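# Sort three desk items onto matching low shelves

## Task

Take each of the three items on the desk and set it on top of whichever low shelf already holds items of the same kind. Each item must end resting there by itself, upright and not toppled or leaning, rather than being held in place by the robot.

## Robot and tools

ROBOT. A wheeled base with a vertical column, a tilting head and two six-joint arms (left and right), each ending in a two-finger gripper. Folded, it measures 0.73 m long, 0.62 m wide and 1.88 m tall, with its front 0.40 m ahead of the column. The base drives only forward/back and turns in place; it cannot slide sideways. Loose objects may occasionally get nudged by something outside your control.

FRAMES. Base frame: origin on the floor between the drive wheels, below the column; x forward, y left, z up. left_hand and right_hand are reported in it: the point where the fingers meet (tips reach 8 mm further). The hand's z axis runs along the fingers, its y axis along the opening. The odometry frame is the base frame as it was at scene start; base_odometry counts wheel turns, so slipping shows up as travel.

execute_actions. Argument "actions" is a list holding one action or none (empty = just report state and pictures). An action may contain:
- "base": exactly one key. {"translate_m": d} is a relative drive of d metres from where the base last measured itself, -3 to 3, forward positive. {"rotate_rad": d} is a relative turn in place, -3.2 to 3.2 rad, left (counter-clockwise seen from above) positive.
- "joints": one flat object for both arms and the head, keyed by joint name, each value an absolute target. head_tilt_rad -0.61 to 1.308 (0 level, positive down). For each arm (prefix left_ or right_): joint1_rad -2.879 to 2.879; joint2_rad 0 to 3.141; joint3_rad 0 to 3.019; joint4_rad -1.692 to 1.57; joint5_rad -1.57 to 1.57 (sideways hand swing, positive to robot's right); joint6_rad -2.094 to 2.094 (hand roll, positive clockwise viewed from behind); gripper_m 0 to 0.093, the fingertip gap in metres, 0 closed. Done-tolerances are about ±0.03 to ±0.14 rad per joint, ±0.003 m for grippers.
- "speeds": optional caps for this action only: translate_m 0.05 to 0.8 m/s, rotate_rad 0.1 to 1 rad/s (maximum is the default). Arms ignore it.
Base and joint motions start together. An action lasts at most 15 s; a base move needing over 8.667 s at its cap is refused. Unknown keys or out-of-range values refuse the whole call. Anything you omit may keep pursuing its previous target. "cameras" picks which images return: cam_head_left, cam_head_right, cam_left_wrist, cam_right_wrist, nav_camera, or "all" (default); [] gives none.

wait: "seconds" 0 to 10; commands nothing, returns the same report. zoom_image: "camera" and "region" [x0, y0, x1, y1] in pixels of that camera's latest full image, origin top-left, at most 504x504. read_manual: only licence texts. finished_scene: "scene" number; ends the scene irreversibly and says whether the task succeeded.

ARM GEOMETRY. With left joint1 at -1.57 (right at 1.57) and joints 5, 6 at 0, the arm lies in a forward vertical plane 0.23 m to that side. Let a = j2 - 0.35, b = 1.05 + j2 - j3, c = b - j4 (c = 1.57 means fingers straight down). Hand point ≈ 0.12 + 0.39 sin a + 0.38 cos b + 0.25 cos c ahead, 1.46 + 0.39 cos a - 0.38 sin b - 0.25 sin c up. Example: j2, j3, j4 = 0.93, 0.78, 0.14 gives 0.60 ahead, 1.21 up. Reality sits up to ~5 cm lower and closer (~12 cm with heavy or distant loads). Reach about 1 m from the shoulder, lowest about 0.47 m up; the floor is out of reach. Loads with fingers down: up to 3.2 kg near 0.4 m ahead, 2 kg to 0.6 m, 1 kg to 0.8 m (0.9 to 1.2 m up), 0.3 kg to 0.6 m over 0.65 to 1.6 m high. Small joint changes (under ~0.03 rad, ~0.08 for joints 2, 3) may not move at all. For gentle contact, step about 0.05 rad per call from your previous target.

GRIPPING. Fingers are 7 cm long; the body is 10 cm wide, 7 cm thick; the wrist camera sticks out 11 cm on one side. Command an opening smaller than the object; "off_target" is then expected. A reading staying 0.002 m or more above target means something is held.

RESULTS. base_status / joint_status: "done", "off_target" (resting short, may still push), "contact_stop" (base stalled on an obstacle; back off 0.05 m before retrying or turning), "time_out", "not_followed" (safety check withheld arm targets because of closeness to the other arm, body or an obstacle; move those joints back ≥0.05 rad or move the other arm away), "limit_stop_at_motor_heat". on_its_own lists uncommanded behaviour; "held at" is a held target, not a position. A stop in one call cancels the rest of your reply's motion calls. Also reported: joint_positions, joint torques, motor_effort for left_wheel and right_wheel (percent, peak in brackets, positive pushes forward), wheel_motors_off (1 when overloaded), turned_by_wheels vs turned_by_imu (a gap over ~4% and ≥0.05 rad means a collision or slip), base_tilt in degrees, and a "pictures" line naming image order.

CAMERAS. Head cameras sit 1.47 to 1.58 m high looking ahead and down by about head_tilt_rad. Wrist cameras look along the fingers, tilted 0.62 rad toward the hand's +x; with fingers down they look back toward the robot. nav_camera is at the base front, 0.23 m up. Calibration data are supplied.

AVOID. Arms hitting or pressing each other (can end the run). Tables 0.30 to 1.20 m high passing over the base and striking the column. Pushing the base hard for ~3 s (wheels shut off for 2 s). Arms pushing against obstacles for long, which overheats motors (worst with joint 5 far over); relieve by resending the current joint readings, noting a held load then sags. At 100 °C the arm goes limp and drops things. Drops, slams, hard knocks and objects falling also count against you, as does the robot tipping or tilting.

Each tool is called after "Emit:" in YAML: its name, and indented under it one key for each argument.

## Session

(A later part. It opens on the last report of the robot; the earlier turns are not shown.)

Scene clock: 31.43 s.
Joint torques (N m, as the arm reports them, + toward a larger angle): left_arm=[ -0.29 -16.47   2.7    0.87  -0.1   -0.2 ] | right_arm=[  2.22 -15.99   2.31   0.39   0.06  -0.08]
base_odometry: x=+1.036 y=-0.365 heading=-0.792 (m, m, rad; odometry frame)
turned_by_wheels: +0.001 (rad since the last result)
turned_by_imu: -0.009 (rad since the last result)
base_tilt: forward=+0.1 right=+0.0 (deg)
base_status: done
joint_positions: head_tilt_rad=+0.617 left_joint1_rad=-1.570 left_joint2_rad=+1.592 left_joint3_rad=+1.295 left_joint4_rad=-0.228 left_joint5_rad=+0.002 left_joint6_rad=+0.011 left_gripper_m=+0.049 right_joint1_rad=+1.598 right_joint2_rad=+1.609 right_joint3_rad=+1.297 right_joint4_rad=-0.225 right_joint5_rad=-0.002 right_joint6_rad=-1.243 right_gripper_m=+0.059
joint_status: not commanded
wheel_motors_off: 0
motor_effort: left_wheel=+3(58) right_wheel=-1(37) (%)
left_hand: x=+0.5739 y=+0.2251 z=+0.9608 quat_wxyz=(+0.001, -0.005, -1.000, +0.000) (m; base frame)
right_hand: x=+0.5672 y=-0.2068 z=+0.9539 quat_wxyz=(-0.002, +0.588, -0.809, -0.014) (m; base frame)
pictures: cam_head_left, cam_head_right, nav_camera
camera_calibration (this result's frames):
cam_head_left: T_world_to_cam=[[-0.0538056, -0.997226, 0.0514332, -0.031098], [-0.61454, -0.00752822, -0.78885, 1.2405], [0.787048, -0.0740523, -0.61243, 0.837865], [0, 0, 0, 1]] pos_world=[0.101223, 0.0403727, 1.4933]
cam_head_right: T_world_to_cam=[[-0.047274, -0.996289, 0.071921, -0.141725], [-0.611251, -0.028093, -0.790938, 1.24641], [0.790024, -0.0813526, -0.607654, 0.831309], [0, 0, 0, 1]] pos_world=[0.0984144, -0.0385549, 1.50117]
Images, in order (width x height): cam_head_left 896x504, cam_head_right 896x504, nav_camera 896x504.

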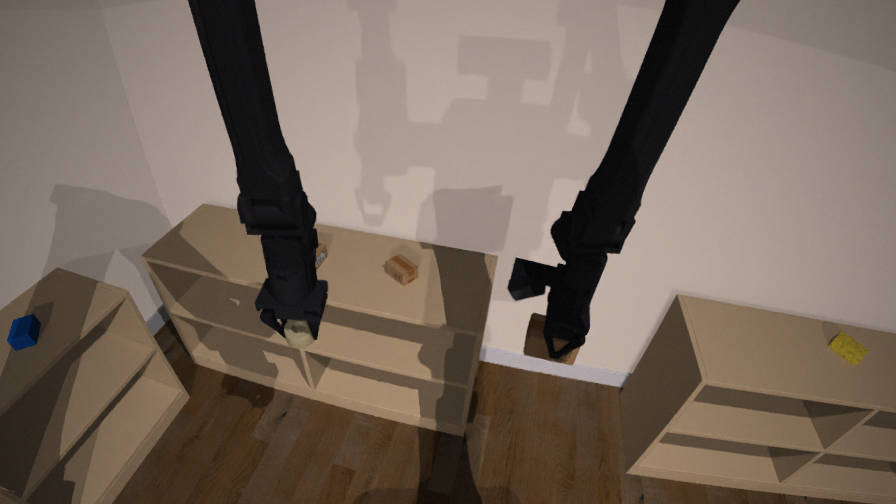

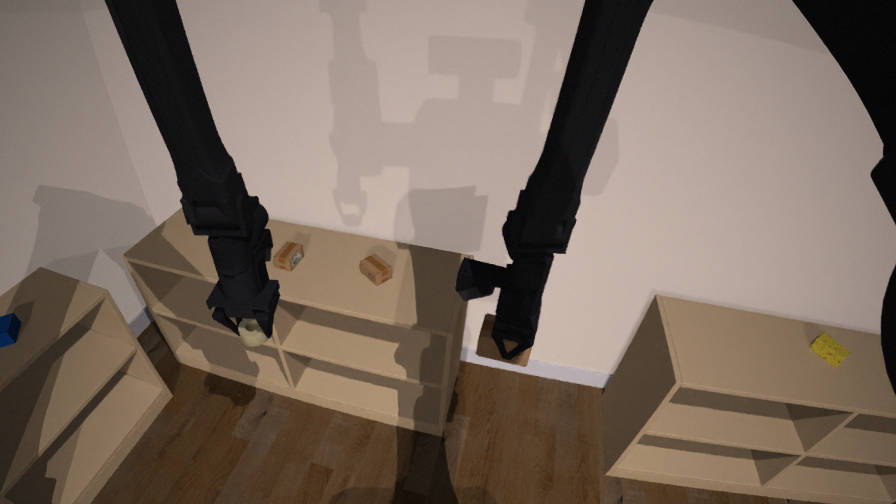

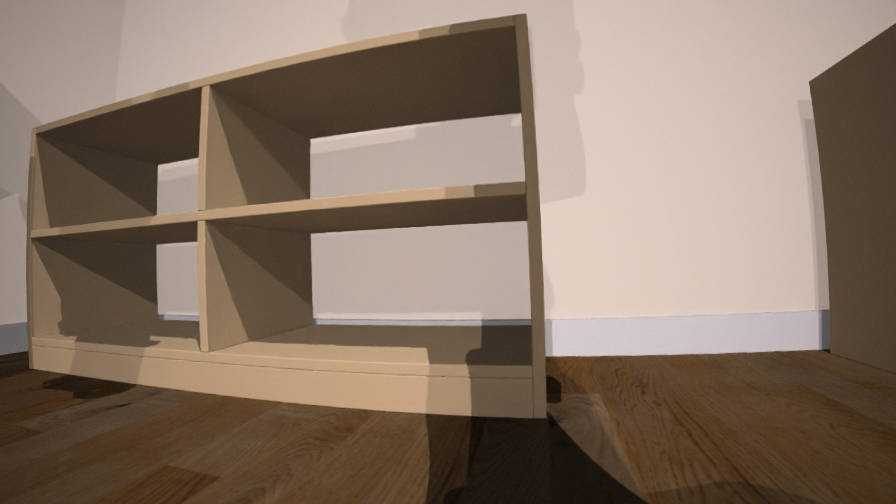

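Emit:
execute_actions:
  actions:
    - {"base":{"rotate_rad":0.145}}
  cameras: []

Emit:
execute_actions:
  actions:
    - {"base":{"translate_m":0.38},"joints":{"head_tilt_rad":1.0}}
  cameras: []

Emit:
execute_actions:
  actions:
    - {"joints":{"right_joint2_rad":2.44,"right_joint3_rad":2.31,"right_joint4_rad":-0.39}}
  cameras: ["cam_head_left","cam_right_wrist"]

Scene clock: 33.27 s.
Joint torques (N m, as the arm reports them, + toward a larger angle): left_arm=[ -0.5  -17.52   2.58   0.74  -0.12  -0.14] | right_arm=[  2.22 -16.12   2.42   0.51   0.03  -0.08]
base_odometry: x=+1.036 y=-0.365 heading=-0.649 (m, m, rad; odometry frame)
turned_by_wheels: +0.143 (rad since the last result)
turned_by_imu: +0.144 (rad since the last result)
base_tilt: forward=+0.1 right=-0.1 (deg)
base_status: done
joint_positions: head_tilt_rad=+0.617 left_joint1_rad=-1.570 left_joint2_rad=+1.592 left_joint3_rad=+1.295 left_joint4_rad=-0.228 left_joint5_rad=+0.002 left_joint6_rad=+0.011 left_gripper_m=+0.049 right_joint1_rad=+1.599 right_joint2_rad=+1.609 right_joint3_rad=+1.297 right_joint4_rad=-0.225 right_joint5_rad=-0.002 right_joint6_rad=-1.243 right_gripper_m=+0.059
joint_status: not commanded
wheel_motors_off: 0
motor_effort: left_wheel=-1(47) right_wheel=+4(29) (%)
left_hand: x=+0.5739 y=+0.2251 z=+0.9608 quat_wxyz=(+0.001, -0.005, -1.000, +0.000) (m; base frame)
right_hand: x=+0.5672 y=-0.2063 z=+0.9539 quat_wxyz=(-0.002, +0.588, -0.809, -0.015) (m; base frame)
pictures: none
No camera images: the call's "cameras" was empty. Leave "cameras" out to get every camera's image.

Scene clock: 35.60 s.
Joint torques (N m, as the arm reports them, + toward a larger angle): left_arm=[  0.3  -17.3    2.23   0.91  -0.13  -0.15] | right_arm=[  2.1  -15.78   2.26   0.52   0.05  -0.07]
base_odometry: x=+1.339 y=-0.595 heading=-0.649 (m, m, rad; odometry frame)
turned_by_wheels: +0.000 (rad since the last result)
turned_by_imu: -0.001 (rad since the last result)
base_tilt: forward=+0.1 right=+0.0 (deg)
base_status: done
joint_positions: head_tilt_rad=+1.001 left_joint1_rad=-1.570 left_joint2_rad=+1.592 left_joint3_rad=+1.298 left_joint4_rad=-0.228 left_joint5_rad=+0.002 left_joint6_rad=+0.011 left_gripper_m=+0.049 right_joint1_rad=+1.599 right_joint2_rad=+1.606 right_joint3_rad=+1.300 right_joint4_rad=-0.225 right_joint5_rad=-0.002 right_joint6_rad=-1.243 right_gripper_m=+0.059
joint_status: all done
wheel_motors_off: 0
motor_effort: left_wheel=+0(48) right_wheel=+0(39) (%)
left_hand: x=+0.5756 y=+0.2251 z=+0.9611 quat_wxyz=(-0.001, -0.005, -1.000, +0.000) (m; base frame)
right_hand: x=+0.5705 y=-0.2062 z=+0.9552 quat_wxyz=(-0.004, +0.588, -0.809, -0.013) (m; base frame)
pictures: none
No camera images: the call's "cameras" was empty. Leave "cameras" out to get every camera's image.

Scene clock: 37.40 s.
Joint torques (N m, as the arm reports them, + toward a larger angle): left_arm=[  0.92 -16.06   2.23   0.87  -0.1   -0.16] | right_arm=[  2.33 -15.2    4.33   0.54   0.05  -0.06]
base_odometry: x=+1.339 y=-0.595 heading=-0.649 (m, m, rad; odometry frame)
turned_by_wheels: +0.000 (rad since the last result)
turned_by_imu: +0.000 (rad since the last result)
base_tilt: forward=+0.1 right=-0.1 (deg)
base_status: not commanded
joint_positions: head_tilt_rad=+1.001 left_joint1_rad=-1.570 left_joint2_rad=+1.592 left_joint3_rad=+1.298 left_joint4_rad=-0.228 left_joint5_rad=+0.002 left_joint6_rad=+0.011 left_gripper_m=+0.049 right_joint1_rad=+1.599 right_joint2_rad=+2.433 right_joint3_rad=+2.303 right_joint4_rad=-0.394 right_joint5_rad=-0.002 right_joint6_rad=-1.244 right_gripper_m=+0.059
joint_status: all done
wheel_motors_off: 0
motor_effort: left_wheel=-3(5) right_wheel=+2(11) (%)
left_hand: x=+0.5756 y=+0.2251 z=+0.9611 quat_wxyz=(-0.001, -0.005, -1.000, +0.000) (m; base frame)
right_hand: x=+0.6040 y=-0.1989 z=+0.6678 quat_wxyz=(-0.007, +0.588, -0.808, -0.011) (m; base frame)
pictures: cam_head_left, cam_right_wrist
camera_calibration (this result's frames):
cam_head_left: T_world_to_cam=[[-0.0306355, -0.997226, 0.0678371, -0.0575186], [-0.865189, -0.00752822, -0.50139, 0.810344], [0.50051, -0.0740523, -0.862558, 1.23739], [0, 0, 0, 1]] pos_world=[0.0800131, 0.0403727, 1.47752]
cam_right_wrist: T_world_to_cam=[[0.950443, -0.310092, -0.0223953, -0.619019], [-0.24223, -0.783745, 0.571899, -0.388029], [-0.194894, -0.538132, -0.820019, 0.678567], [0, 0, 0, 1]] pos_world=[0.626598, -0.13091, 0.764488]
Images, in order (width x height): cam_head_left 896x504, cam_right_wrist 616x616.

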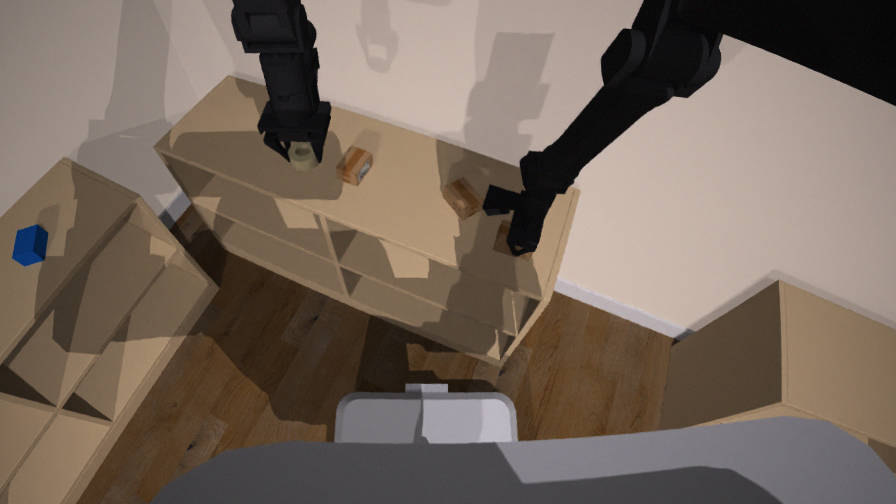

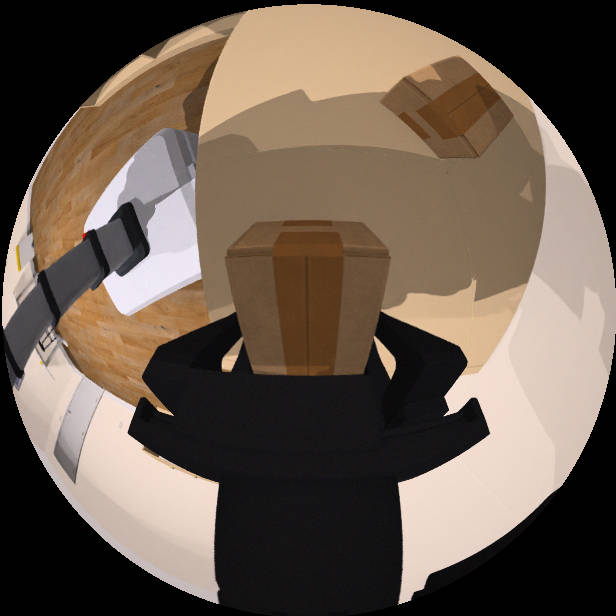

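Emit:
execute_actions:
  actions:
    - {"base":{"translate_m":0.04},"joints":{"right_joint2_rad":2.52,"right_joint3_rad":2.43,"right_joint4_rad":-0.43}}
  cameras: ["cam_right_wrist"]

Scene clock: 38.53 s.
Joint torques (N m, as the arm reports them, + toward a larger angle): left_arm=[ -0.49 -17.66   2.47   0.79  -0.19  -0.07] | right_arm=[  2.04 -15.27   5.11   0.35  -0.06  -0.08]
base_odometry: x=+1.371 y=-0.619 heading=-0.649 (m, m, rad; odometry frame)
turned_by_wheels: +0.000 (rad since the last result)
turned_by_imu: +0.000 (rad since the last result)
base_tilt: forward=+0.0 right=-0.1 (deg)
base_status: done
joint_positions: head_tilt_rad=+1.001 left_joint1_rad=-1.570 left_joint2_rad=+1.592 left_joint3_rad=+1.300 left_joint4_rad=-0.228 left_joint5_rad=+0.002 left_joint6_rad=+0.011 left_gripper_m=+0.049 right_joint1_rad=+1.599 right_joint2_rad=+2.519 right_joint3_rad=+2.418 right_joint4_rad=-0.431 right_joint5_rad=+0.001 right_joint6_rad=-1.244 right_gripper_m=+0.059
joint_status: all done
wheel_motors_off: 0
motor_effort: left_wheel=-1(34) right_wheel=+1(31) (%)
left_hand: x=+0.5767 y=+0.2251 z=+0.9612 quat_wxyz=(-0.002, -0.005, -1.000, +0.000) (m; base frame)
right_hand: x=+0.5953 y=-0.1986 z=+0.6444 quat_wxyz=(-0.003, +0.589, -0.808, -0.012) (m; base frame)
pictures: cam_right_wrist
camera_calibration (this result's frames):
cam_right_wrist: T_world_to_cam=[[0.950386, -0.30981, -0.0280047, -0.607483], [-0.238025, -0.782218, 0.575742, -0.381242], [-0.200277, -0.540511, -0.817152, 0.658768], [0, 0, 0, 1]] pos_world=[0.618534, -0.130347, 0.740798]
Images, in order (width x height): cam_right_wrist 616x616.

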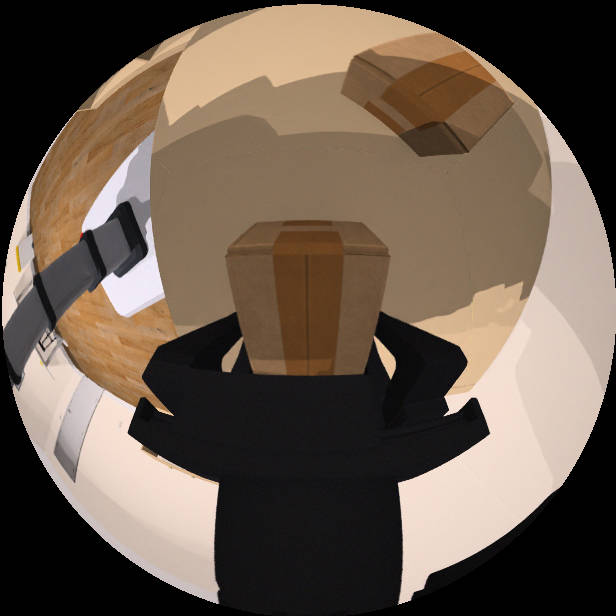

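Emit:
execute_actions:
  actions:
    - {"joints":{"right_gripper_m":0.093}}
  cameras: ["cam_right_wrist"]

Emit:
execute_actions:
  actions:
    - {"joints":{"right_joint2_rad":2.2,"right_joint3_rad":2.0,"right_joint4_rad":-0.32}}
  cameras: []

Emit:
execute_actions:
  actions:
    - {"base":{"translate_m":-0.4},"joints":{"right_joint2_rad":1.6,"right_joint3_rad":1.3,"right_joint4_rad":-0.22,"right_joint6_rad":0,"head_tilt_rad":0.6}}
  cameras: ["cam_head_left"]

Emit:
execute_actions:
  actions:
    - {"base":{"rotate_rad":-2.05}}
  cameras: ["cam_head_left"]

Scene clock: 39.53 s.
Joint torques (N m, as the arm reports them, + toward a larger angle): left_arm=[ -0.07 -16.47   2.13   0.77  -0.19  -0.13] | right_arm=[  2.46 -15.73   4.98   0.26  -0.06  -0.06]
base_odometry: x=+1.371 y=-0.619 heading=-0.649 (m, m, rad; odometry frame)
turned_by_wheels: +0.000 (rad since the last result)
turned_by_imu: +0.000 (rad since the last result)
base_tilt: forward=+0.1 right=+0.0 (deg)
base_status: not commanded
joint_positions: head_tilt_rad=+1.001 left_joint1_rad=-1.570 left_joint2_rad=+1.592 left_joint3_rad=+1.300 left_joint4_rad=-0.228 left_joint5_rad=+0.002 left_joint6_rad=+0.011 left_gripper_m=+0.049 right_joint1_rad=+1.599 right_joint2_rad=+2.519 right_joint3_rad=+2.418 right_joint4_rad=-0.431 right_joint5_rad=+0.001 right_joint6_rad=-1.244 right_gripper_m=+0.093
joint_status: all done
wheel_motors_off: 0
motor_effort: left_wheel=+0(1) right_wheel=+1(1) (%)
left_hand: x=+0.5767 y=+0.2251 z=+0.9612 quat_wxyz=(-0.002, -0.005, -1.000, +0.000) (m; base frame)
right_hand: x=+0.5953 y=-0.1986 z=+0.6444 quat_wxyz=(-0.003, +0.589, -0.808, -0.012) (m; base frame)
pictures: cam_right_wrist
camera_calibration (this result's frames):
cam_right_wrist: T_world_to_cam=[[0.950386, -0.30981, -0.0280047, -0.607483], [-0.238025, -0.782218, 0.575742, -0.381242], [-0.200277, -0.540511, -0.817152, 0.658768], [0, 0, 0, 1]] pos_world=[0.618534, -0.130347, 0.740798]
Images, in order (width x height): cam_right_wrist 616x616.

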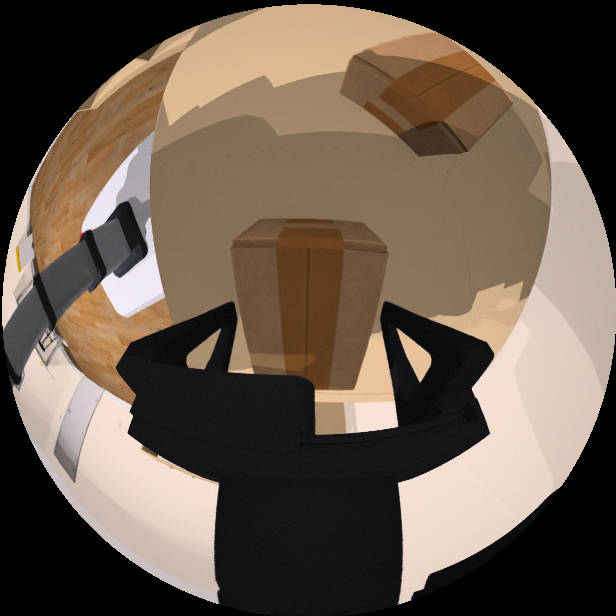

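Scene clock: 41.00 s.
Joint torques (N m, as the arm reports them, + toward a larger angle): left_arm=[ -0.51 -16.82   2.29   0.82  -0.17  -0.15] | right_arm=[  2.21 -16.74   3.3    0.47  -0.07  -0.07]
base_odometry: x=+1.371 y=-0.619 heading=-0.649 (m, m, rad; odometry frame)
turned_by_wheels: +0.000 (rad since the last result)
turned_by_imu: +0.000 (rad since the last result)
base_tilt: forward=+0.1 right=+0.0 (deg)
base_status: not commanded
joint_positions: head_tilt_rad=+1.001 left_joint1_rad=-1.570 left_joint2_rad=+1.592 left_joint3_rad=+1.300 left_joint4_rad=-0.228 left_joint5_rad=+0.002 left_joint6_rad=+0.011 left_gripper_m=+0.049 right_joint1_rad=+1.599 right_joint2_rad=+2.200 right_joint3_rad=+1.997 right_joint4_rad=-0.326 right_joint5_rad=+0.001 right_joint6_rad=-1.244 right_gripper_m=+0.093
joint_status: all done
wheel_motors_off: 0
motor_effort: left_wheel=-1(1) right_wheel=+0(2) (%)
left_hand: x=+0.5767 y=+0.2251 z=+0.9612 quat_wxyz=(-0.002, -0.005, -1.000, +0.000) (m; base frame)
right_hand: x=+0.6126 y=-0.2007 z=+0.7409 quat_wxyz=(-0.005, +0.589, -0.808, -0.011) (m; base frame)
pictures: none
No camera images: the call's "cameras" was empty. Leave "cameras" out to get every camera's image.

Scene clock: 43.27 s.
Joint torques (N m, as the arm reports them, + toward a larger angle): left_arm=[ -0.75 -16.22   2.77   0.97  -0.13  -0.14] | right_arm=[  1.13 -16.21   2.84   0.47   0.04   0.08]
base_odometry: x=+1.052 y=-0.377 heading=-0.651 (m, m, rad; odometry frame)
turned_by_wheels: -0.002 (rad since the last result)
turned_by_imu: +0.001 (rad since the last result)
base_tilt: forward=+0.1 right=-0.1 (deg)
base_status: done
joint_positions: head_tilt_rad=+0.617 left_joint1_rad=-1.570 left_joint2_rad=+1.592 left_joint3_rad=+1.297 left_joint4_rad=-0.228 left_joint5_rad=+0.002 left_joint6_rad=+0.011 left_gripper_m=+0.049 right_joint1_rad=+1.599 right_joint2_rad=+1.612 right_joint3_rad=+1.292 right_joint4_rad=-0.223 right_joint5_rad=+0.001 right_joint6_rad=-0.007 right_gripper_m=+0.093
joint_status: all done
wheel_motors_off: 0
motor_effort: left_wheel=-1(38) right_wheel=+2(31) (%)
left_hand: x=+0.5751 y=+0.2251 z=+0.9610 quat_wxyz=(+0.000, -0.005, -1.000, +0.000) (m; base frame)
right_hand: x=+0.5628 y=-0.2065 z=+0.9518 quat_wxyz=(+0.010, +0.011, -1.000, -0.012) (m; base frame)
pictures: cam_head_left
camera_calibration (this result's frames):
cam_head_left: T_world_to_cam=[[-0.0537951, -0.997226, 0.0514441, -0.0311155], [-0.614701, -0.00752822, -0.788724, 1.24031], [0.786923, -0.0740523, -0.612591, 0.838118], [0, 0, 0, 1]] pos_world=[0.101214, 0.0403727, 1.49329]
Images, in order (width x height): cam_head_left 896x504.

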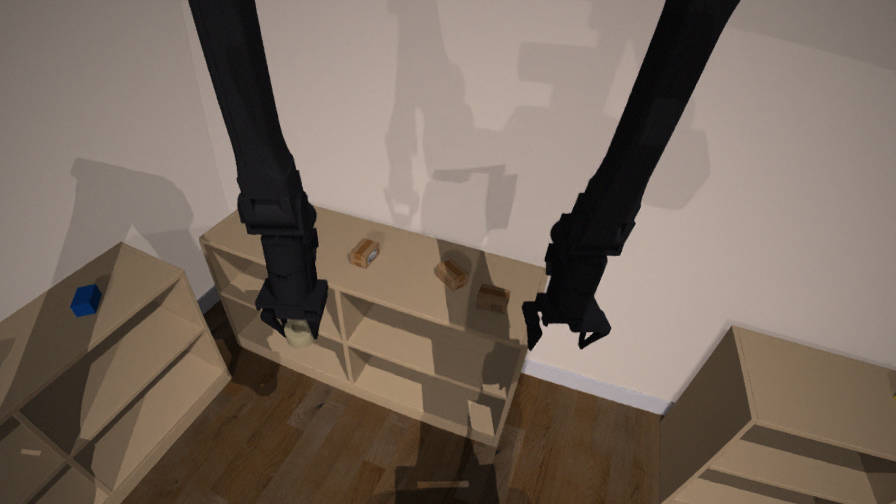

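Scene clock: 46.90 s.
Joint torques (N m, as the arm reports them, + toward a larger angle): left_arm=[  0.28 -16.15   2.47   0.93  -0.13  -0.17] | right_arm=[  1.63 -16.31   2.29   0.48   0.04   0.09]
base_odometry: x=+1.052 y=-0.377 heading=-2.699 (m, m, rad; odometry frame)
turned_by_wheels: -2.049 (rad since the last result)
turned_by_imu: -2.053 (rad since the last result)
base_tilt: forward=+0.2 right=-0.1 (deg)
base_status: done
joint_positions: head_tilt_rad=+0.617 left_joint1_rad=-1.569 left_joint2_rad=+1.592 left_joint3_rad=+1.297 left_joint4_rad=-0.228 left_joint5_rad=+0.002 left_joint6_rad=+0.011 left_gripper_m=+0.049 right_joint1_rad=+1.599 right_joint2_rad=+1.609 right_joint3_rad=+1.297 right_joint4_rad=-0.223 right_joint5_rad=+0.001 right_joint6_rad=-0.007 right_gripper_m=+0.093
joint_status: not commanded
wheel_motors_off: 0
motor_effort: left_wheel=+8(51) right_wheel=-6(26) (%)
left_hand: x=+0.5751 y=+0.2256 z=+0.9610 quat_wxyz=(+0.000, -0.005, -1.000, +0.000) (m; base frame)
right_hand: x=+0.5678 y=-0.2063 z=+0.9537 quat_wxyz=(+0.006, +0.011, -1.000, -0.012) (m; base frame)
pictures: cam_head_left
camera_calibration (this result's frames):
cam_head_left: T_world_to_cam=[[-0.0537951, -0.997226, 0.0514441, -0.0311155], [-0.614701, -0.00752822, -0.788724, 1.24031], [0.786923, -0.0740523, -0.612591, 0.838118], [0, 0, 0, 1]] pos_world=[0.101214, 0.0403727, 1.49329]
Images, in order (width x height): cam_head_left 896x504.

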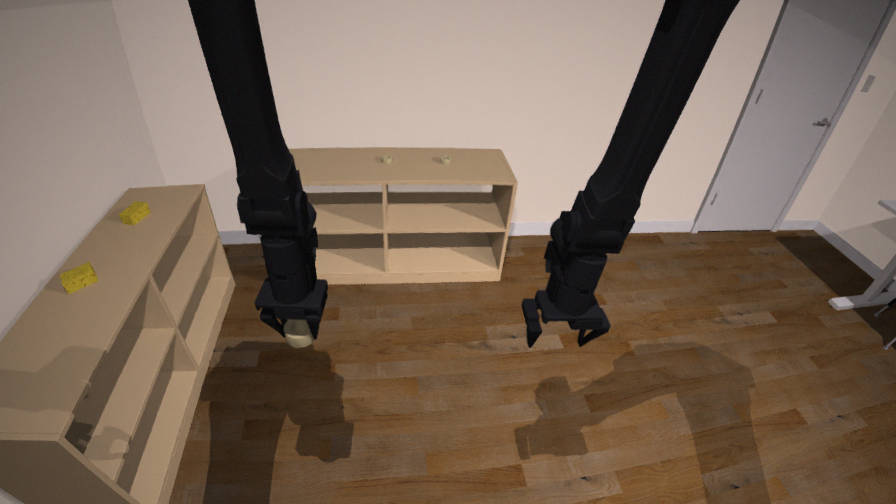

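Emit:
execute_actions:
  actions:
    - {"base":{"rotate_rad":0.06}}
  cameras: []

Emit:
execute_actions:
  actions:
    - {"base":{"translate_m":1.29},"joints":{"head_tilt_rad":1.0,"left_joint2_rad":2.2,"left_joint3_rad":2.0,"left_joint4_rad":-0.32}}
  cameras: []

Emit:
execute_actions:
  actions:
    - {"joints":{"left_joint2_rad":2.52,"left_joint3_rad":2.43,"left_joint4_rad":-0.43}}
  cameras: ["cam_head_left","cam_left_wrist"]

Scene clock: 48.53 s.
Joint torques (N m, as the arm reports them, + toward a larger angle): left_arm=[ -0.21 -16.78   2.39   0.97  -0.16  -0.18] | right_arm=[  1.96 -16.38   2.4    0.51   0.04   0.1 ]
base_odometry: x=+1.052 y=-0.377 heading=-2.641 (m, m, rad; odometry frame)
turned_by_wheels: +0.058 (rad since the last result)
turned_by_imu: +0.059 (rad since the last result)
base_tilt: forward=+0.2 right=+0.0 (deg)
base_status: done
joint_positions: head_tilt_rad=+0.617 left_joint1_rad=-1.568 left_joint2_rad=+1.592 left_joint3_rad=+1.297 left_joint4_rad=-0.228 left_joint5_rad=+0.002 left_joint6_rad=+0.011 left_gripper_m=+0.049 right_joint1_rad=+1.600 right_joint2_rad=+1.609 right_joint3_rad=+1.297 right_joint4_rad=-0.223 right_joint5_rad=+0.001 right_joint6_rad=-0.007 right_gripper_m=+0.093
joint_status: not commanded
wheel_motors_off: 0
motor_effort: left_wheel=-8(14) right_wheel=+8(15) (%)
left_hand: x=+0.5751 y=+0.2261 z=+0.9610 quat_wxyz=(+0.000, -0.005, -1.000, +0.000) (m; base frame)
right_hand: x=+0.5678 y=-0.2055 z=+0.9537 quat_wxyz=(+0.006, +0.011, -1.000, -0.012) (m; base frame)
pictures: none
No camera images: the call's "cameras" was empty. Leave "cameras" out to get every camera's image.

Scene clock: 52.10 s.
Joint torques (N m, as the arm reports them, + toward a larger angle): left_arm=[  0.15 -19.37   3.78  -0.03  -0.11  -0.13] | right_arm=[  1.95 -15.79   2.33   0.5    0.02   0.11]
base_odometry: x=-0.080 y=-0.995 heading=-2.642 (m, m, rad; odometry frame)
turned_by_wheels: -0.001 (rad since the last result)
turned_by_imu: -0.007 (rad since the last result)
base_tilt: forward=+0.1 right=-0.1 (deg)
base_status: done
joint_positions: head_tilt_rad=+1.001 left_joint1_rad=-1.568 left_joint2_rad=+2.215 left_joint3_rad=+1.991 left_joint4_rad=-0.310 left_joint5_rad=+0.002 left_joint6_rad=+0.011 left_gripper_m=+0.049 right_joint1_rad=+1.600 right_joint2_rad=+1.606 right_joint3_rad=+1.298 right_joint4_rad=-0.223 right_joint5_rad=+0.001 right_joint6_rad=-0.007 right_gripper_m=+0.093
joint_status: all done
wheel_motors_off: 0
motor_effort: left_wheel=-1(41) right_wheel=+2(54) (%)
left_hand: x=+0.6015 y=+0.2267 z=+0.7324 quat_wxyz=(+0.005, -0.005, -1.000, +0.000) (m; base frame)
right_hand: x=+0.5696 y=-0.2055 z=+0.9550 quat_wxyz=(+0.004, +0.011, -1.000, -0.012) (m; base frame)
pictures: none
No camera images: the call's "cameras" was empty. Leave "cameras" out to get every camera's image.

Scene clock: 53.40 s.
Joint torques (N m, as the arm reports them, + toward a larger angle): left_arm=[ -0.46 -18.36   5.33   0.1   -0.2   -0.14] | right_arm=[  2.02 -15.68   2.38   0.47   0.03   0.1 ]
base_odometry: x=-0.080 y=-0.995 heading=-2.643 (m, m, rad; odometry frame)
turned_by_wheels: +0.000 (rad since the last result)
turned_by_imu: +0.000 (rad since the last result)
base_tilt: forward=+0.1 right=+0.0 (deg)
base_status: not commanded
joint_positions: head_tilt_rad=+1.001 left_joint1_rad=-1.568 left_joint2_rad=+2.535 left_joint3_rad=+2.413 left_joint4_rad=-0.419 left_joint5_rad=+0.002 left_joint6_rad=+0.011 left_gripper_m=+0.049 right_joint1_rad=+1.600 right_joint2_rad=+1.606 right_joint3_rad=+1.298 right_joint4_rad=-0.223 right_joint5_rad=+0.001 right_joint6_rad=-0.007 right_gripper_m=+0.093
joint_status: all done
wheel_motors_off: 0
motor_effort: left_wheel=-1(2) right_wheel=+3(2) (%)
left_hand: x=+0.5817 y=+0.2270 z=+0.6356 quat_wxyz=(+0.009, -0.005, -1.000, +0.000) (m; base frame)
right_hand: x=+0.5696 y=-0.2055 z=+0.9550 quat_wxyz=(+0.004, +0.011, -1.000, -0.012) (m; base frame)
pictures: cam_head_left, cam_left_wrist
camera_calibration (this result's frames):
cam_head_left: T_world_to_cam=[[-0.0306266, -0.997226, 0.0678411, -0.0575253], [-0.865255, -0.00752822, -0.501276, 0.810171], [0.500396, -0.0740523, -0.862624, 1.2375], [0, 0, 0, 1]] pos_world=[0.0800049, 0.0403727, 1.47751]
cam_left_wrist: T_world_to_cam=[[-0.00315916, -0.999969, -0.00718615, 0.234446], [-0.802762, -0.00174908, 0.596297, 0.0930526], [-0.596291, 0.00765256, -0.802732, 0.97778], [0, 0, 0, 1]] pos_world=[0.658481, 0.227119, 0.731092]
Images, in order (width x height): cam_head_left 896x504, cam_left_wrist 616x616.

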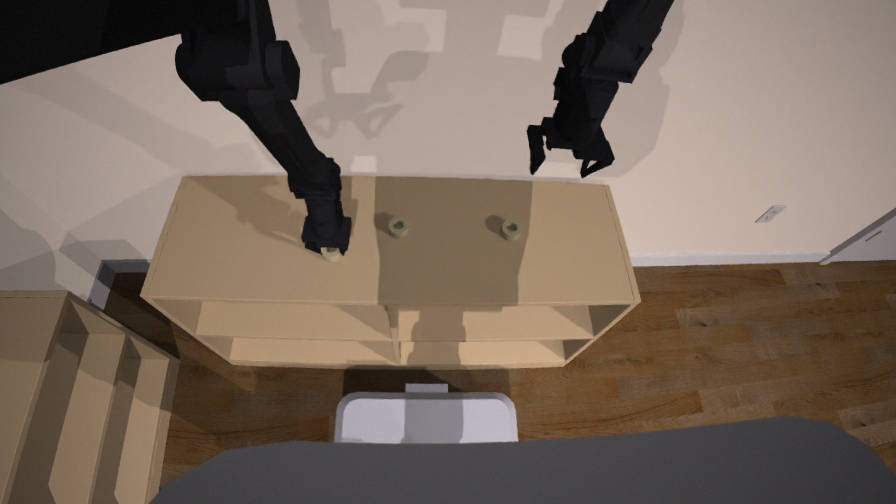

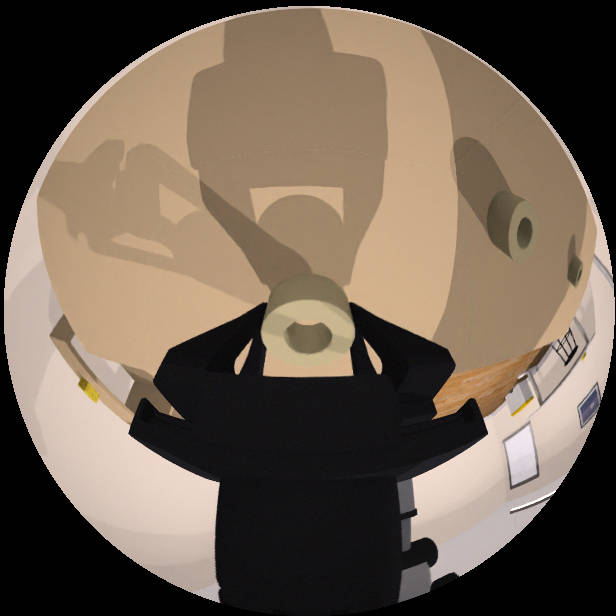

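Emit:
execute_actions:
  actions:
    - {"joints":{"left_joint2_rad":2.57,"left_joint3_rad":2.49,"left_joint4_rad":-0.44}}
  cameras: []

Emit:
execute_actions:
  actions:
    - {"joints":{"left_gripper_m":0.093}}
  cameras: []

Emit:
execute_actions:
  actions:
    - {"joints":{"left_joint2_rad":2.2,"left_joint3_rad":2.0,"left_joint4_rad":-0.32}}
  cameras: ["cam_left_wrist"]

Scene clock: 54.37 s.
Joint torques (N m, as the arm reports them, + toward a larger angle): left_arm=[ -0.08 -15.4    5.6    0.13  -0.14  -0.11] | right_arm=[  1.84 -15.82   2.33   0.51   0.02   0.11]
base_odometry: x=-0.080 y=-0.995 heading=-2.643 (m, m, rad; odometry frame)
turned_by_wheels: +0.000 (rad since the last result)
turned_by_imu: +0.000 (rad since the last result)
base_tilt: forward=+0.1 right=-0.2 (deg)
base_status: not commanded
joint_positions: head_tilt_rad=+1.001 left_joint1_rad=-1.568 left_joint2_rad=+2.550 left_joint3_rad=+2.469 left_joint4_rad=-0.427 left_joint5_rad=+0.002 left_joint6_rad=+0.011 left_gripper_m=+0.049 right_joint1_rad=+1.600 right_joint2_rad=+1.606 right_joint3_rad=+1.298 right_joint4_rad=-0.223 right_joint5_rad=+0.001 right_joint6_rad=-0.007 right_gripper_m=+0.093
joint_status: all done
wheel_motors_off: 0
motor_effort: left_wheel=-2(2) right_wheel=+2(3) (%)
left_hand: x=+0.6016 y=+0.2270 z=+0.6377 quat_wxyz=(-0.008, -0.005, -1.000, +0.000) (m; base frame)
right_hand: x=+0.5696 y=-0.2055 z=+0.9550 quat_wxyz=(+0.004, +0.011, -1.000, -0.012) (m; base frame)
pictures: none
No camera images: the call's "cameras" was empty. Leave "cameras" out to get every camera's image.

Scene clock: 55.03 s.
Joint torques (N m, as the arm reports them, + toward a larger angle): left_arm=[  0.18 -16.41   6.18   0.09  -0.12  -0.16] | right_arm=[  2.01 -15.97   2.34   0.5    0.02   0.1 ]
base_odometry: x=-0.080 y=-0.995 heading=-2.643 (m, m, rad; odometry frame)
turned_by_wheels: +0.000 (rad since the last result)
turned_by_imu: +0.000 (rad since the last result)
base_tilt: forward=+0.1 right=+0.0 (deg)
base_status: not commanded
joint_positions: head_tilt_rad=+1.001 left_joint1_rad=-1.568 left_joint2_rad=+2.550 left_joint3_rad=+2.469 left_joint4_rad=-0.427 left_joint5_rad=+0.002 left_joint6_rad=+0.011 left_gripper_m=+0.093 right_joint1_rad=+1.600 right_joint2_rad=+1.606 right_joint3_rad=+1.298 right_joint4_rad=-0.223 right_joint5_rad=+0.001 right_joint6_rad=-0.007 right_gripper_m=+0.093
joint_status: all done
wheel_motors_off: 0
motor_effort: left_wheel=-2(2) right_wheel=+2(2) (%)
left_hand: x=+0.6016 y=+0.2270 z=+0.6377 quat_wxyz=(-0.008, -0.005, -1.000, +0.000) (m; base frame)
right_hand: x=+0.5696 y=-0.2055 z=+0.9550 quat_wxyz=(+0.004, +0.011, -1.000, -0.012) (m; base frame)
pictures: none
No camera images: the call's "cameras" was empty. Leave "cameras" out to get every camera's image.

Scene clock: 56.40 s.
Joint torques (N m, as the arm reports them, + toward a larger angle): left_arm=[  0.29 -17.74   3.26   1.01  -0.24  -0.14] | right_arm=[  1.77 -16.     2.34   0.45   0.04   0.1 ]
base_odometry: x=-0.080 y=-0.995 heading=-2.643 (m, m, rad; odometry frame)
turned_by_wheels: +0.000 (rad since the last result)
turned_by_imu: +0.000 (rad since the last result)
base_tilt: forward=+0.1 right=-0.1 (deg)
base_status: not commanded
joint_positions: head_tilt_rad=+1.001 left_joint1_rad=-1.568 left_joint2_rad=+2.177 left_joint3_rad=+2.002 left_joint4_rad=-0.330 left_joint5_rad=+0.002 left_joint6_rad=+0.011 left_gripper_m=+0.093 right_joint1_rad=+1.600 right_joint2_rad=+1.606 right_joint3_rad=+1.298 right_joint4_rad=-0.223 right_joint5_rad=+0.001 right_joint6_rad=-0.007 right_gripper_m=+0.093
joint_status: all done
wheel_motors_off: 0
motor_effort: left_wheel=-1(2) right_wheel=+2(2) (%)
left_hand: x=+0.6302 y=+0.2267 z=+0.7522 quat_wxyz=(-0.009, -0.005, -1.000, +0.000) (m; base frame)
right_hand: x=+0.5696 y=-0.2055 z=+0.9550 quat_wxyz=(+0.004, +0.011, -1.000, -0.012) (m; base frame)
pictures: cam_left_wrist
camera_calibration (this result's frames):
cam_left_wrist: T_world_to_cam=[[-0.00298233, -0.999969, -0.00735021, 0.235232], [-0.824056, -0.00170638, 0.566505, 0.0982855], [-0.5665, 0.00774649, -0.824025, 1.09741], [0, 0, 0, 1]] pos_world=[0.703375, 0.226891, 0.85034]
Images, in order (width x height): cam_left_wrist 616x616.

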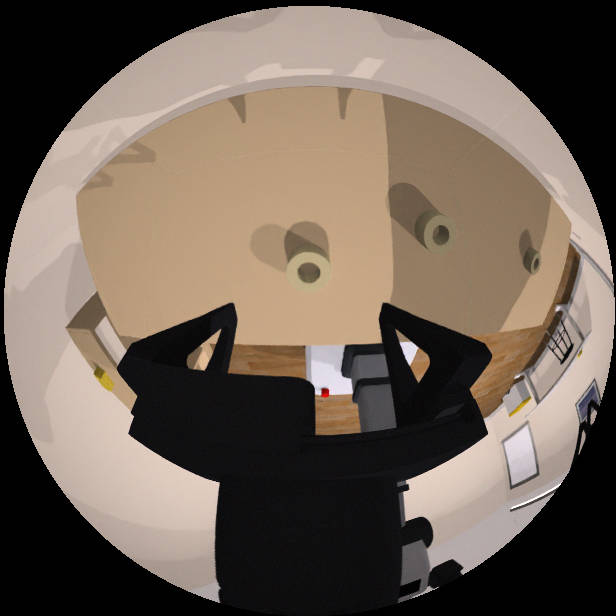

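Emit:
execute_actions:
  actions:
    - {"base":{"translate_m":-0.2},"joints":{"left_joint2_rad":1.6,"left_joint3_rad":1.3,"left_joint4_rad":-0.22,"head_tilt_rad":0.9}}
  cameras: []

Emit:
execute_actions:
  actions:
    - {"base":{"rotate_rad":-1.633}}
  cameras: []

Emit:
execute_actions:
  actions:
    - {"base":{"translate_m":2.1}}
  cameras: ["cam_head_left","cam_head_right"]

Scene clock: 58.87 s.
Joint torques (N m, as the arm reports them, + toward a larger angle): left_arm=[ -0.47 -16.18   3.07   1.    -0.1   -0.21] | right_arm=[  2.34 -15.79   2.5    0.53   0.04   0.1 ]
base_odometry: x=+0.095 y=-0.899 heading=-2.642 (m, m, rad; odometry frame)
turned_by_wheels: +0.000 (rad since the last result)
turned_by_imu: +0.002 (rad since the last result)
base_tilt: forward=+0.0 right=-0.1 (deg)
base_status: done
joint_positions: head_tilt_rad=+0.914 left_joint1_rad=-1.568 left_joint2_rad=+1.590 left_joint3_rad=+1.289 left_joint4_rad=-0.234 left_joint5_rad=+0.002 left_joint6_rad=+0.011 left_gripper_m=+0.093 right_joint1_rad=+1.600 right_joint2_rad=+1.605 right_joint3_rad=+1.295 right_joint4_rad=-0.223 right_joint5_rad=+0.001 right_joint6_rad=-0.007 right_gripper_m=+0.093
joint_status: all done
wheel_motors_off: 0
motor_effort: left_wheel=-3(38) right_wheel=-2(32) (%)
left_hand: x=+0.5701 y=+0.2261 z=+0.9615 quat_wxyz=(+0.005, -0.005, -1.000, +0.000) (m; base frame)
right_hand: x=+0.5687 y=-0.2055 z=+0.9553 quat_wxyz=(+0.004, +0.011, -1.000, -0.012) (m; base frame)
pictures: none
No camera images: the call's "cameras" was empty. Leave "cameras" out to get every camera's image.

Scene clock: 62.23 s.
Joint torques (N m, as the arm reports them, + toward a larger angle): left_arm=[  0.42 -16.52   2.49   1.08  -0.13  -0.13] | right_arm=[  1.54 -15.72   2.6    0.47   0.03   0.11]
base_odometry: x=+0.095 y=-0.899 heading=+2.010 (m, m, rad; odometry frame)
turned_by_wheels: -1.631 (rad since the last result)
turned_by_imu: -1.634 (rad since the last result)
base_tilt: forward=+0.1 right=-0.1 (deg)
base_status: done
joint_positions: head_tilt_rad=+0.914 left_joint1_rad=-1.568 left_joint2_rad=+1.590 left_joint3_rad=+1.294 left_joint4_rad=-0.234 left_joint5_rad=+0.002 left_joint6_rad=+0.011 left_gripper_m=+0.093 right_joint1_rad=+1.600 right_joint2_rad=+1.605 right_joint3_rad=+1.295 right_joint4_rad=-0.223 right_joint5_rad=+0.001 right_joint6_rad=-0.007 right_gripper_m=+0.093
joint_status: not commanded
wheel_motors_off: 0
motor_effort: left_wheel=+7(28) right_wheel=-6(41) (%)
left_hand: x=+0.5731 y=+0.2261 z=+0.9619 quat_wxyz=(+0.003, -0.005, -1.000, +0.000) (m; base frame)
right_hand: x=+0.5688 y=-0.2060 z=+0.9553 quat_wxyz=(+0.004, +0.011, -1.000, -0.012) (m; base frame)
pictures: none
No camera images: the call's "cameras" was empty. Leave "cameras" out to get every camera's image.

Scene clock: 67.00 s.
Joint torques (N m, as the arm reports them, + toward a larger angle): left_arm=[  0.34 -17.98   2.6    1.19  -0.12  -0.21] | right_arm=[  2.08 -15.96   2.54   0.49   0.04   0.12]
base_odometry: x=-0.797 y=+1.001 heading=+2.011 (m, m, rad; odometry frame)
turned_by_wheels: +0.001 (rad since the last result)
turned_by_imu: -0.009 (rad since the last result)
base_tilt: forward=+0.1 right=-0.1 (deg)
base_status: done
joint_positions: head_tilt_rad=+0.914 left_joint1_rad=-1.568 left_joint2_rad=+1.590 left_joint3_rad=+1.296 left_joint4_rad=-0.234 left_joint5_rad=+0.002 left_joint6_rad=+0.011 left_gripper_m=+0.093 right_joint1_rad=+1.600 right_joint2_rad=+1.604 right_joint3_rad=+1.297 right_joint4_rad=-0.223 right_joint5_rad=+0.001 right_joint6_rad=-0.007 right_gripper_m=+0.093
joint_status: not commanded
wheel_motors_off: 0
motor_effort: left_wheel=+2(58) right_wheel=-2(37) (%)
left_hand: x=+0.5741 y=+0.2261 z=+0.9621 quat_wxyz=(+0.002, -0.005, -1.000, +0.000) (m; base frame)
right_hand: x=+0.5700 y=-0.2060 z=+0.9559 quat_wxyz=(+0.003, +0.011, -1.000, -0.012) (m; base frame)
pictures: cam_head_left, cam_head_right
camera_calibration (this result's frames):
cam_head_left: T_world_to_cam=[[-0.036391, -0.997226, 0.0649316, -0.0527563], [-0.818555, -0.00752822, -0.574379, 0.920415], [0.573274, -0.0740523, -0.81601, 1.16207], [0, 0, 0, 1]] pos_world=[0.0853074, 0.0403727, 1.48035]
cam_head_right: T_world_to_cam=[[-0.0241477, -0.996289, 0.0826096, -0.159342], [-0.816021, -0.028093, -0.577339, 0.927705], [0.577518, -0.0813526, -0.812315, 1.15711], [0, 0, 0, 1]] pos_world=[0.084927, -0.0385549, 1.4887]
Images, in order (width x height): cam_head_left 896x504, cam_head_right 896x504.

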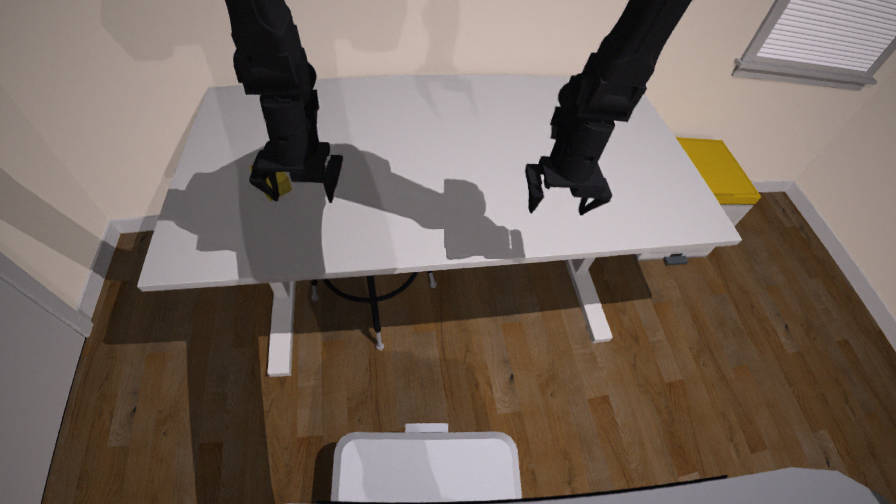

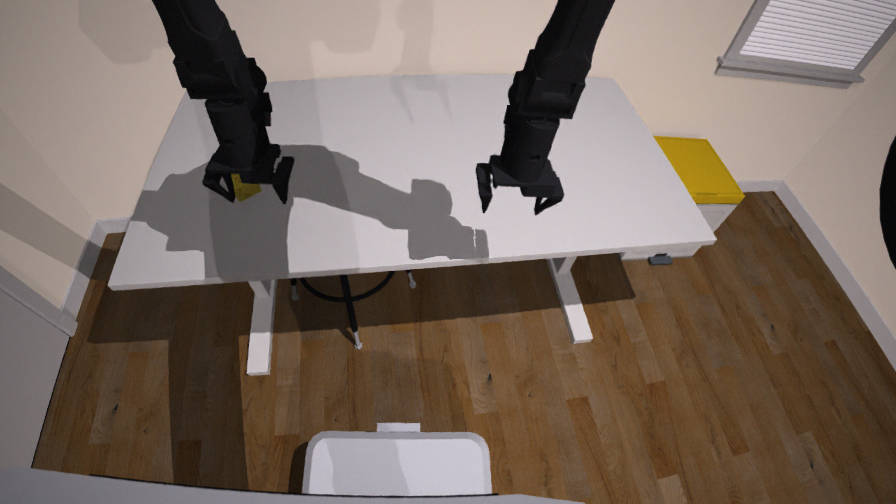

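Emit:
execute_actions:
  actions:
    - {"base":{"rotate_rad":0.21}}
  cameras: []

Emit:
execute_actions:
  actions:
    - {"base":{"translate_m":0.25},"joints":{"left_joint2_rad":2.0,"left_joint3_rad":1.86,"left_joint4_rad":-0.38}}
  cameras: ["cam_head_left","cam_left_wrist"]

Scene clock: 69.03 s.
Joint torques (N m, as the arm reports them, + toward a larger angle): left_arm=[ -0.04 -16.29   2.38   1.12  -0.17  -0.17] | right_arm=[  2.06 -15.62   2.62   0.46   0.03   0.1 ]
base_odometry: x=-0.798 y=+1.002 heading=+2.219 (m, m, rad; odometry frame)
turned_by_wheels: +0.208 (rad since the last result)
turned_by_imu: +0.209 (rad since the last result)
base_tilt: forward=+0.0 right=-0.1 (deg)
base_status: done
joint_positions: head_tilt_rad=+0.914 left_joint1_rad=-1.568 left_joint2_rad=+1.590 left_joint3_rad=+1.296 left_joint4_rad=-0.234 left_joint5_rad=+0.001 left_joint6_rad=+0.011 left_gripper_m=+0.093 right_joint1_rad=+1.601 right_joint2_rad=+1.604 right_joint3_rad=+1.297 right_joint4_rad=-0.223 right_joint5_rad=+0.001 right_joint6_rad=-0.007 right_gripper_m=+0.093
joint_status: not commanded
wheel_motors_off: 0
motor_effort: left_wheel=-3(49) right_wheel=+4(27) (%)
left_hand: x=+0.5741 y=+0.2262 z=+0.9621 quat_wxyz=(+0.002, -0.005, -1.000, -0.001) (m; base frame)
right_hand: x=+0.5700 y=-0.2052 z=+0.9559 quat_wxyz=(+0.003, +0.011, -1.000, -0.012) (m; base frame)
pictures: none
No camera images: the call's "cameras" was empty. Leave "cameras" out to get every camera's image.

Scene clock: 71.07 s.
Joint torques (N m, as the arm reports them, + toward a larger angle): left_arm=[ -0.2  -19.62   3.59   0.25  -0.1   -0.15] | right_arm=[  1.93 -16.13   2.42   0.49   0.03   0.1 ]
base_odometry: x=-0.949 y=+1.201 heading=+2.220 (m, m, rad; odometry frame)
turned_by_wheels: +0.000 (rad since the last result)
turned_by_imu: +0.000 (rad since the last result)
base_tilt: forward=+0.1 right=+0.0 (deg)
base_status: done
joint_positions: head_tilt_rad=+0.914 left_joint1_rad=-1.568 left_joint2_rad=+1.997 left_joint3_rad=+1.861 left_joint4_rad=-0.369 left_joint5_rad=+0.001 left_joint6_rad=+0.011 left_gripper_m=+0.093 right_joint1_rad=+1.601 right_joint2_rad=+1.603 right_joint3_rad=+1.298 right_joint4_rad=-0.223 right_joint5_rad=+0.001 right_joint6_rad=-0.007 right_gripper_m=+0.093
joint_status: all done
wheel_motors_off: 0
motor_effort: left_wheel=+0(46) right_wheel=+0(44) (%)
left_hand: x=+0.6563 y=+0.2267 z=+0.8261 quat_wxyz=(-0.009, -0.005, -1.000, -0.001) (m; base frame)
right_hand: x=+0.5718 y=-0.2052 z=+0.9566 quat_wxyz=(+0.002, +0.011, -1.000, -0.012) (m; base frame)
pictures: cam_head_left, cam_left_wrist
camera_calibration (this result's frames):
cam_head_left: T_world_to_cam=[[-0.0364077, -0.997226, 0.0649222, -0.052741], [-0.818407, -0.00752822, -0.57459, 0.920733], [0.573485, -0.0740523, -0.815862, 1.16183], [0, 0, 0, 1]] pos_world=[0.0853228, 0.0403727, 1.48036]
cam_left_wrist: T_world_to_cam=[[-0.00297143, -0.999966, -0.00773495, 0.236085], [-0.824488, -0.00192719, 0.565876, 0.0787743], [-0.565872, 0.00805884, -0.824454, 1.17298], [0, 0, 0, 1]] pos_world=[0.729406, 0.226776, 0.924317]
Images, in order (width x height): cam_head_left 896x504, cam_left_wrist 616x616.

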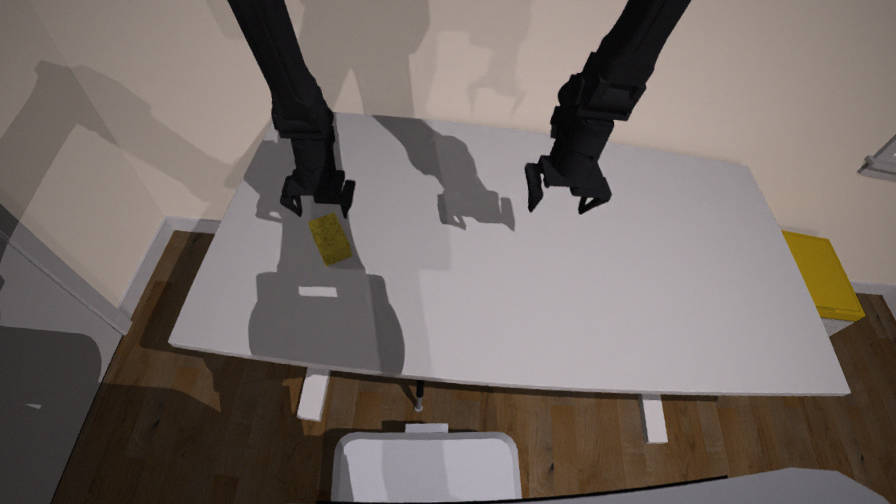

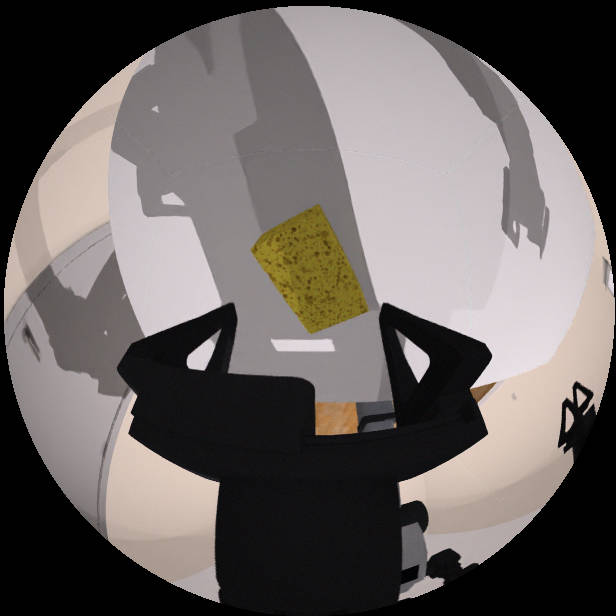

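Emit:
execute_actions:
  actions:
    - {"joints":{"left_joint6_rad":-0.45,"left_joint2_rad":2.12,"left_joint3_rad":1.98,"left_joint4_rad":-0.39}}
  cameras: ["cam_left_wrist"]

Scene clock: 72.47 s.
Joint torques (N m, as the arm reports them, + toward a larger angle): left_arm=[ -0.06 -18.18   4.43  -0.09  -0.16  -0.18] | right_arm=[  1.87 -16.01   2.32   0.53   0.04   0.09]
base_odometry: x=-0.949 y=+1.201 heading=+2.220 (m, m, rad; odometry frame)
turned_by_wheels: +0.000 (rad since the last result)
turned_by_imu: +0.000 (rad since the last result)
base_tilt: forward=+0.2 right=-0.1 (deg)
base_status: not commanded
joint_positions: head_tilt_rad=+0.914 left_joint1_rad=-1.568 left_joint2_rad=+2.108 left_joint3_rad=+1.970 left_joint4_rad=-0.376 left_joint5_rad=+0.001 left_joint6_rad=-0.436 left_gripper_m=+0.093 right_joint1_rad=+1.601 right_joint2_rad=+1.603 right_joint3_rad=+1.298 right_joint4_rad=-0.223 right_joint5_rad=+0.001 right_joint6_rad=-0.007 right_gripper_m=+0.093
joint_status: all done
wheel_motors_off: 0
motor_effort: left_wheel=+1(1) right_wheel=+0(0) (%)
left_hand: x=+0.6476 y=+0.2267 z=+0.7833 quat_wxyz=(-0.005, +0.217, -0.976, +0.001) (m; base frame)
right_hand: x=+0.5718 y=-0.2052 z=+0.9566 quat_wxyz=(+0.002, +0.011, -1.000, -0.012) (m; base frame)
pictures: cam_left_wrist
camera_calibration (this result's frames):
cam_left_wrist: T_world_to_cam=[[0.429939, -0.902851, -0.00343142, -0.0699117], [-0.738591, -0.353899, 0.573793, 0.11376], [-0.519265, -0.244162, -0.818993, 1.15553], [0, 0, 0, 1]] pos_world=[0.714108, 0.259277, 0.880859]
Images, in order (width x height): cam_left_wrist 616x616.

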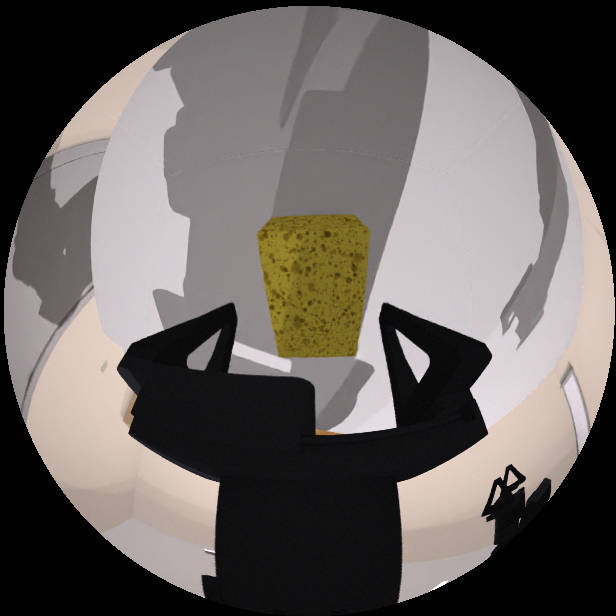

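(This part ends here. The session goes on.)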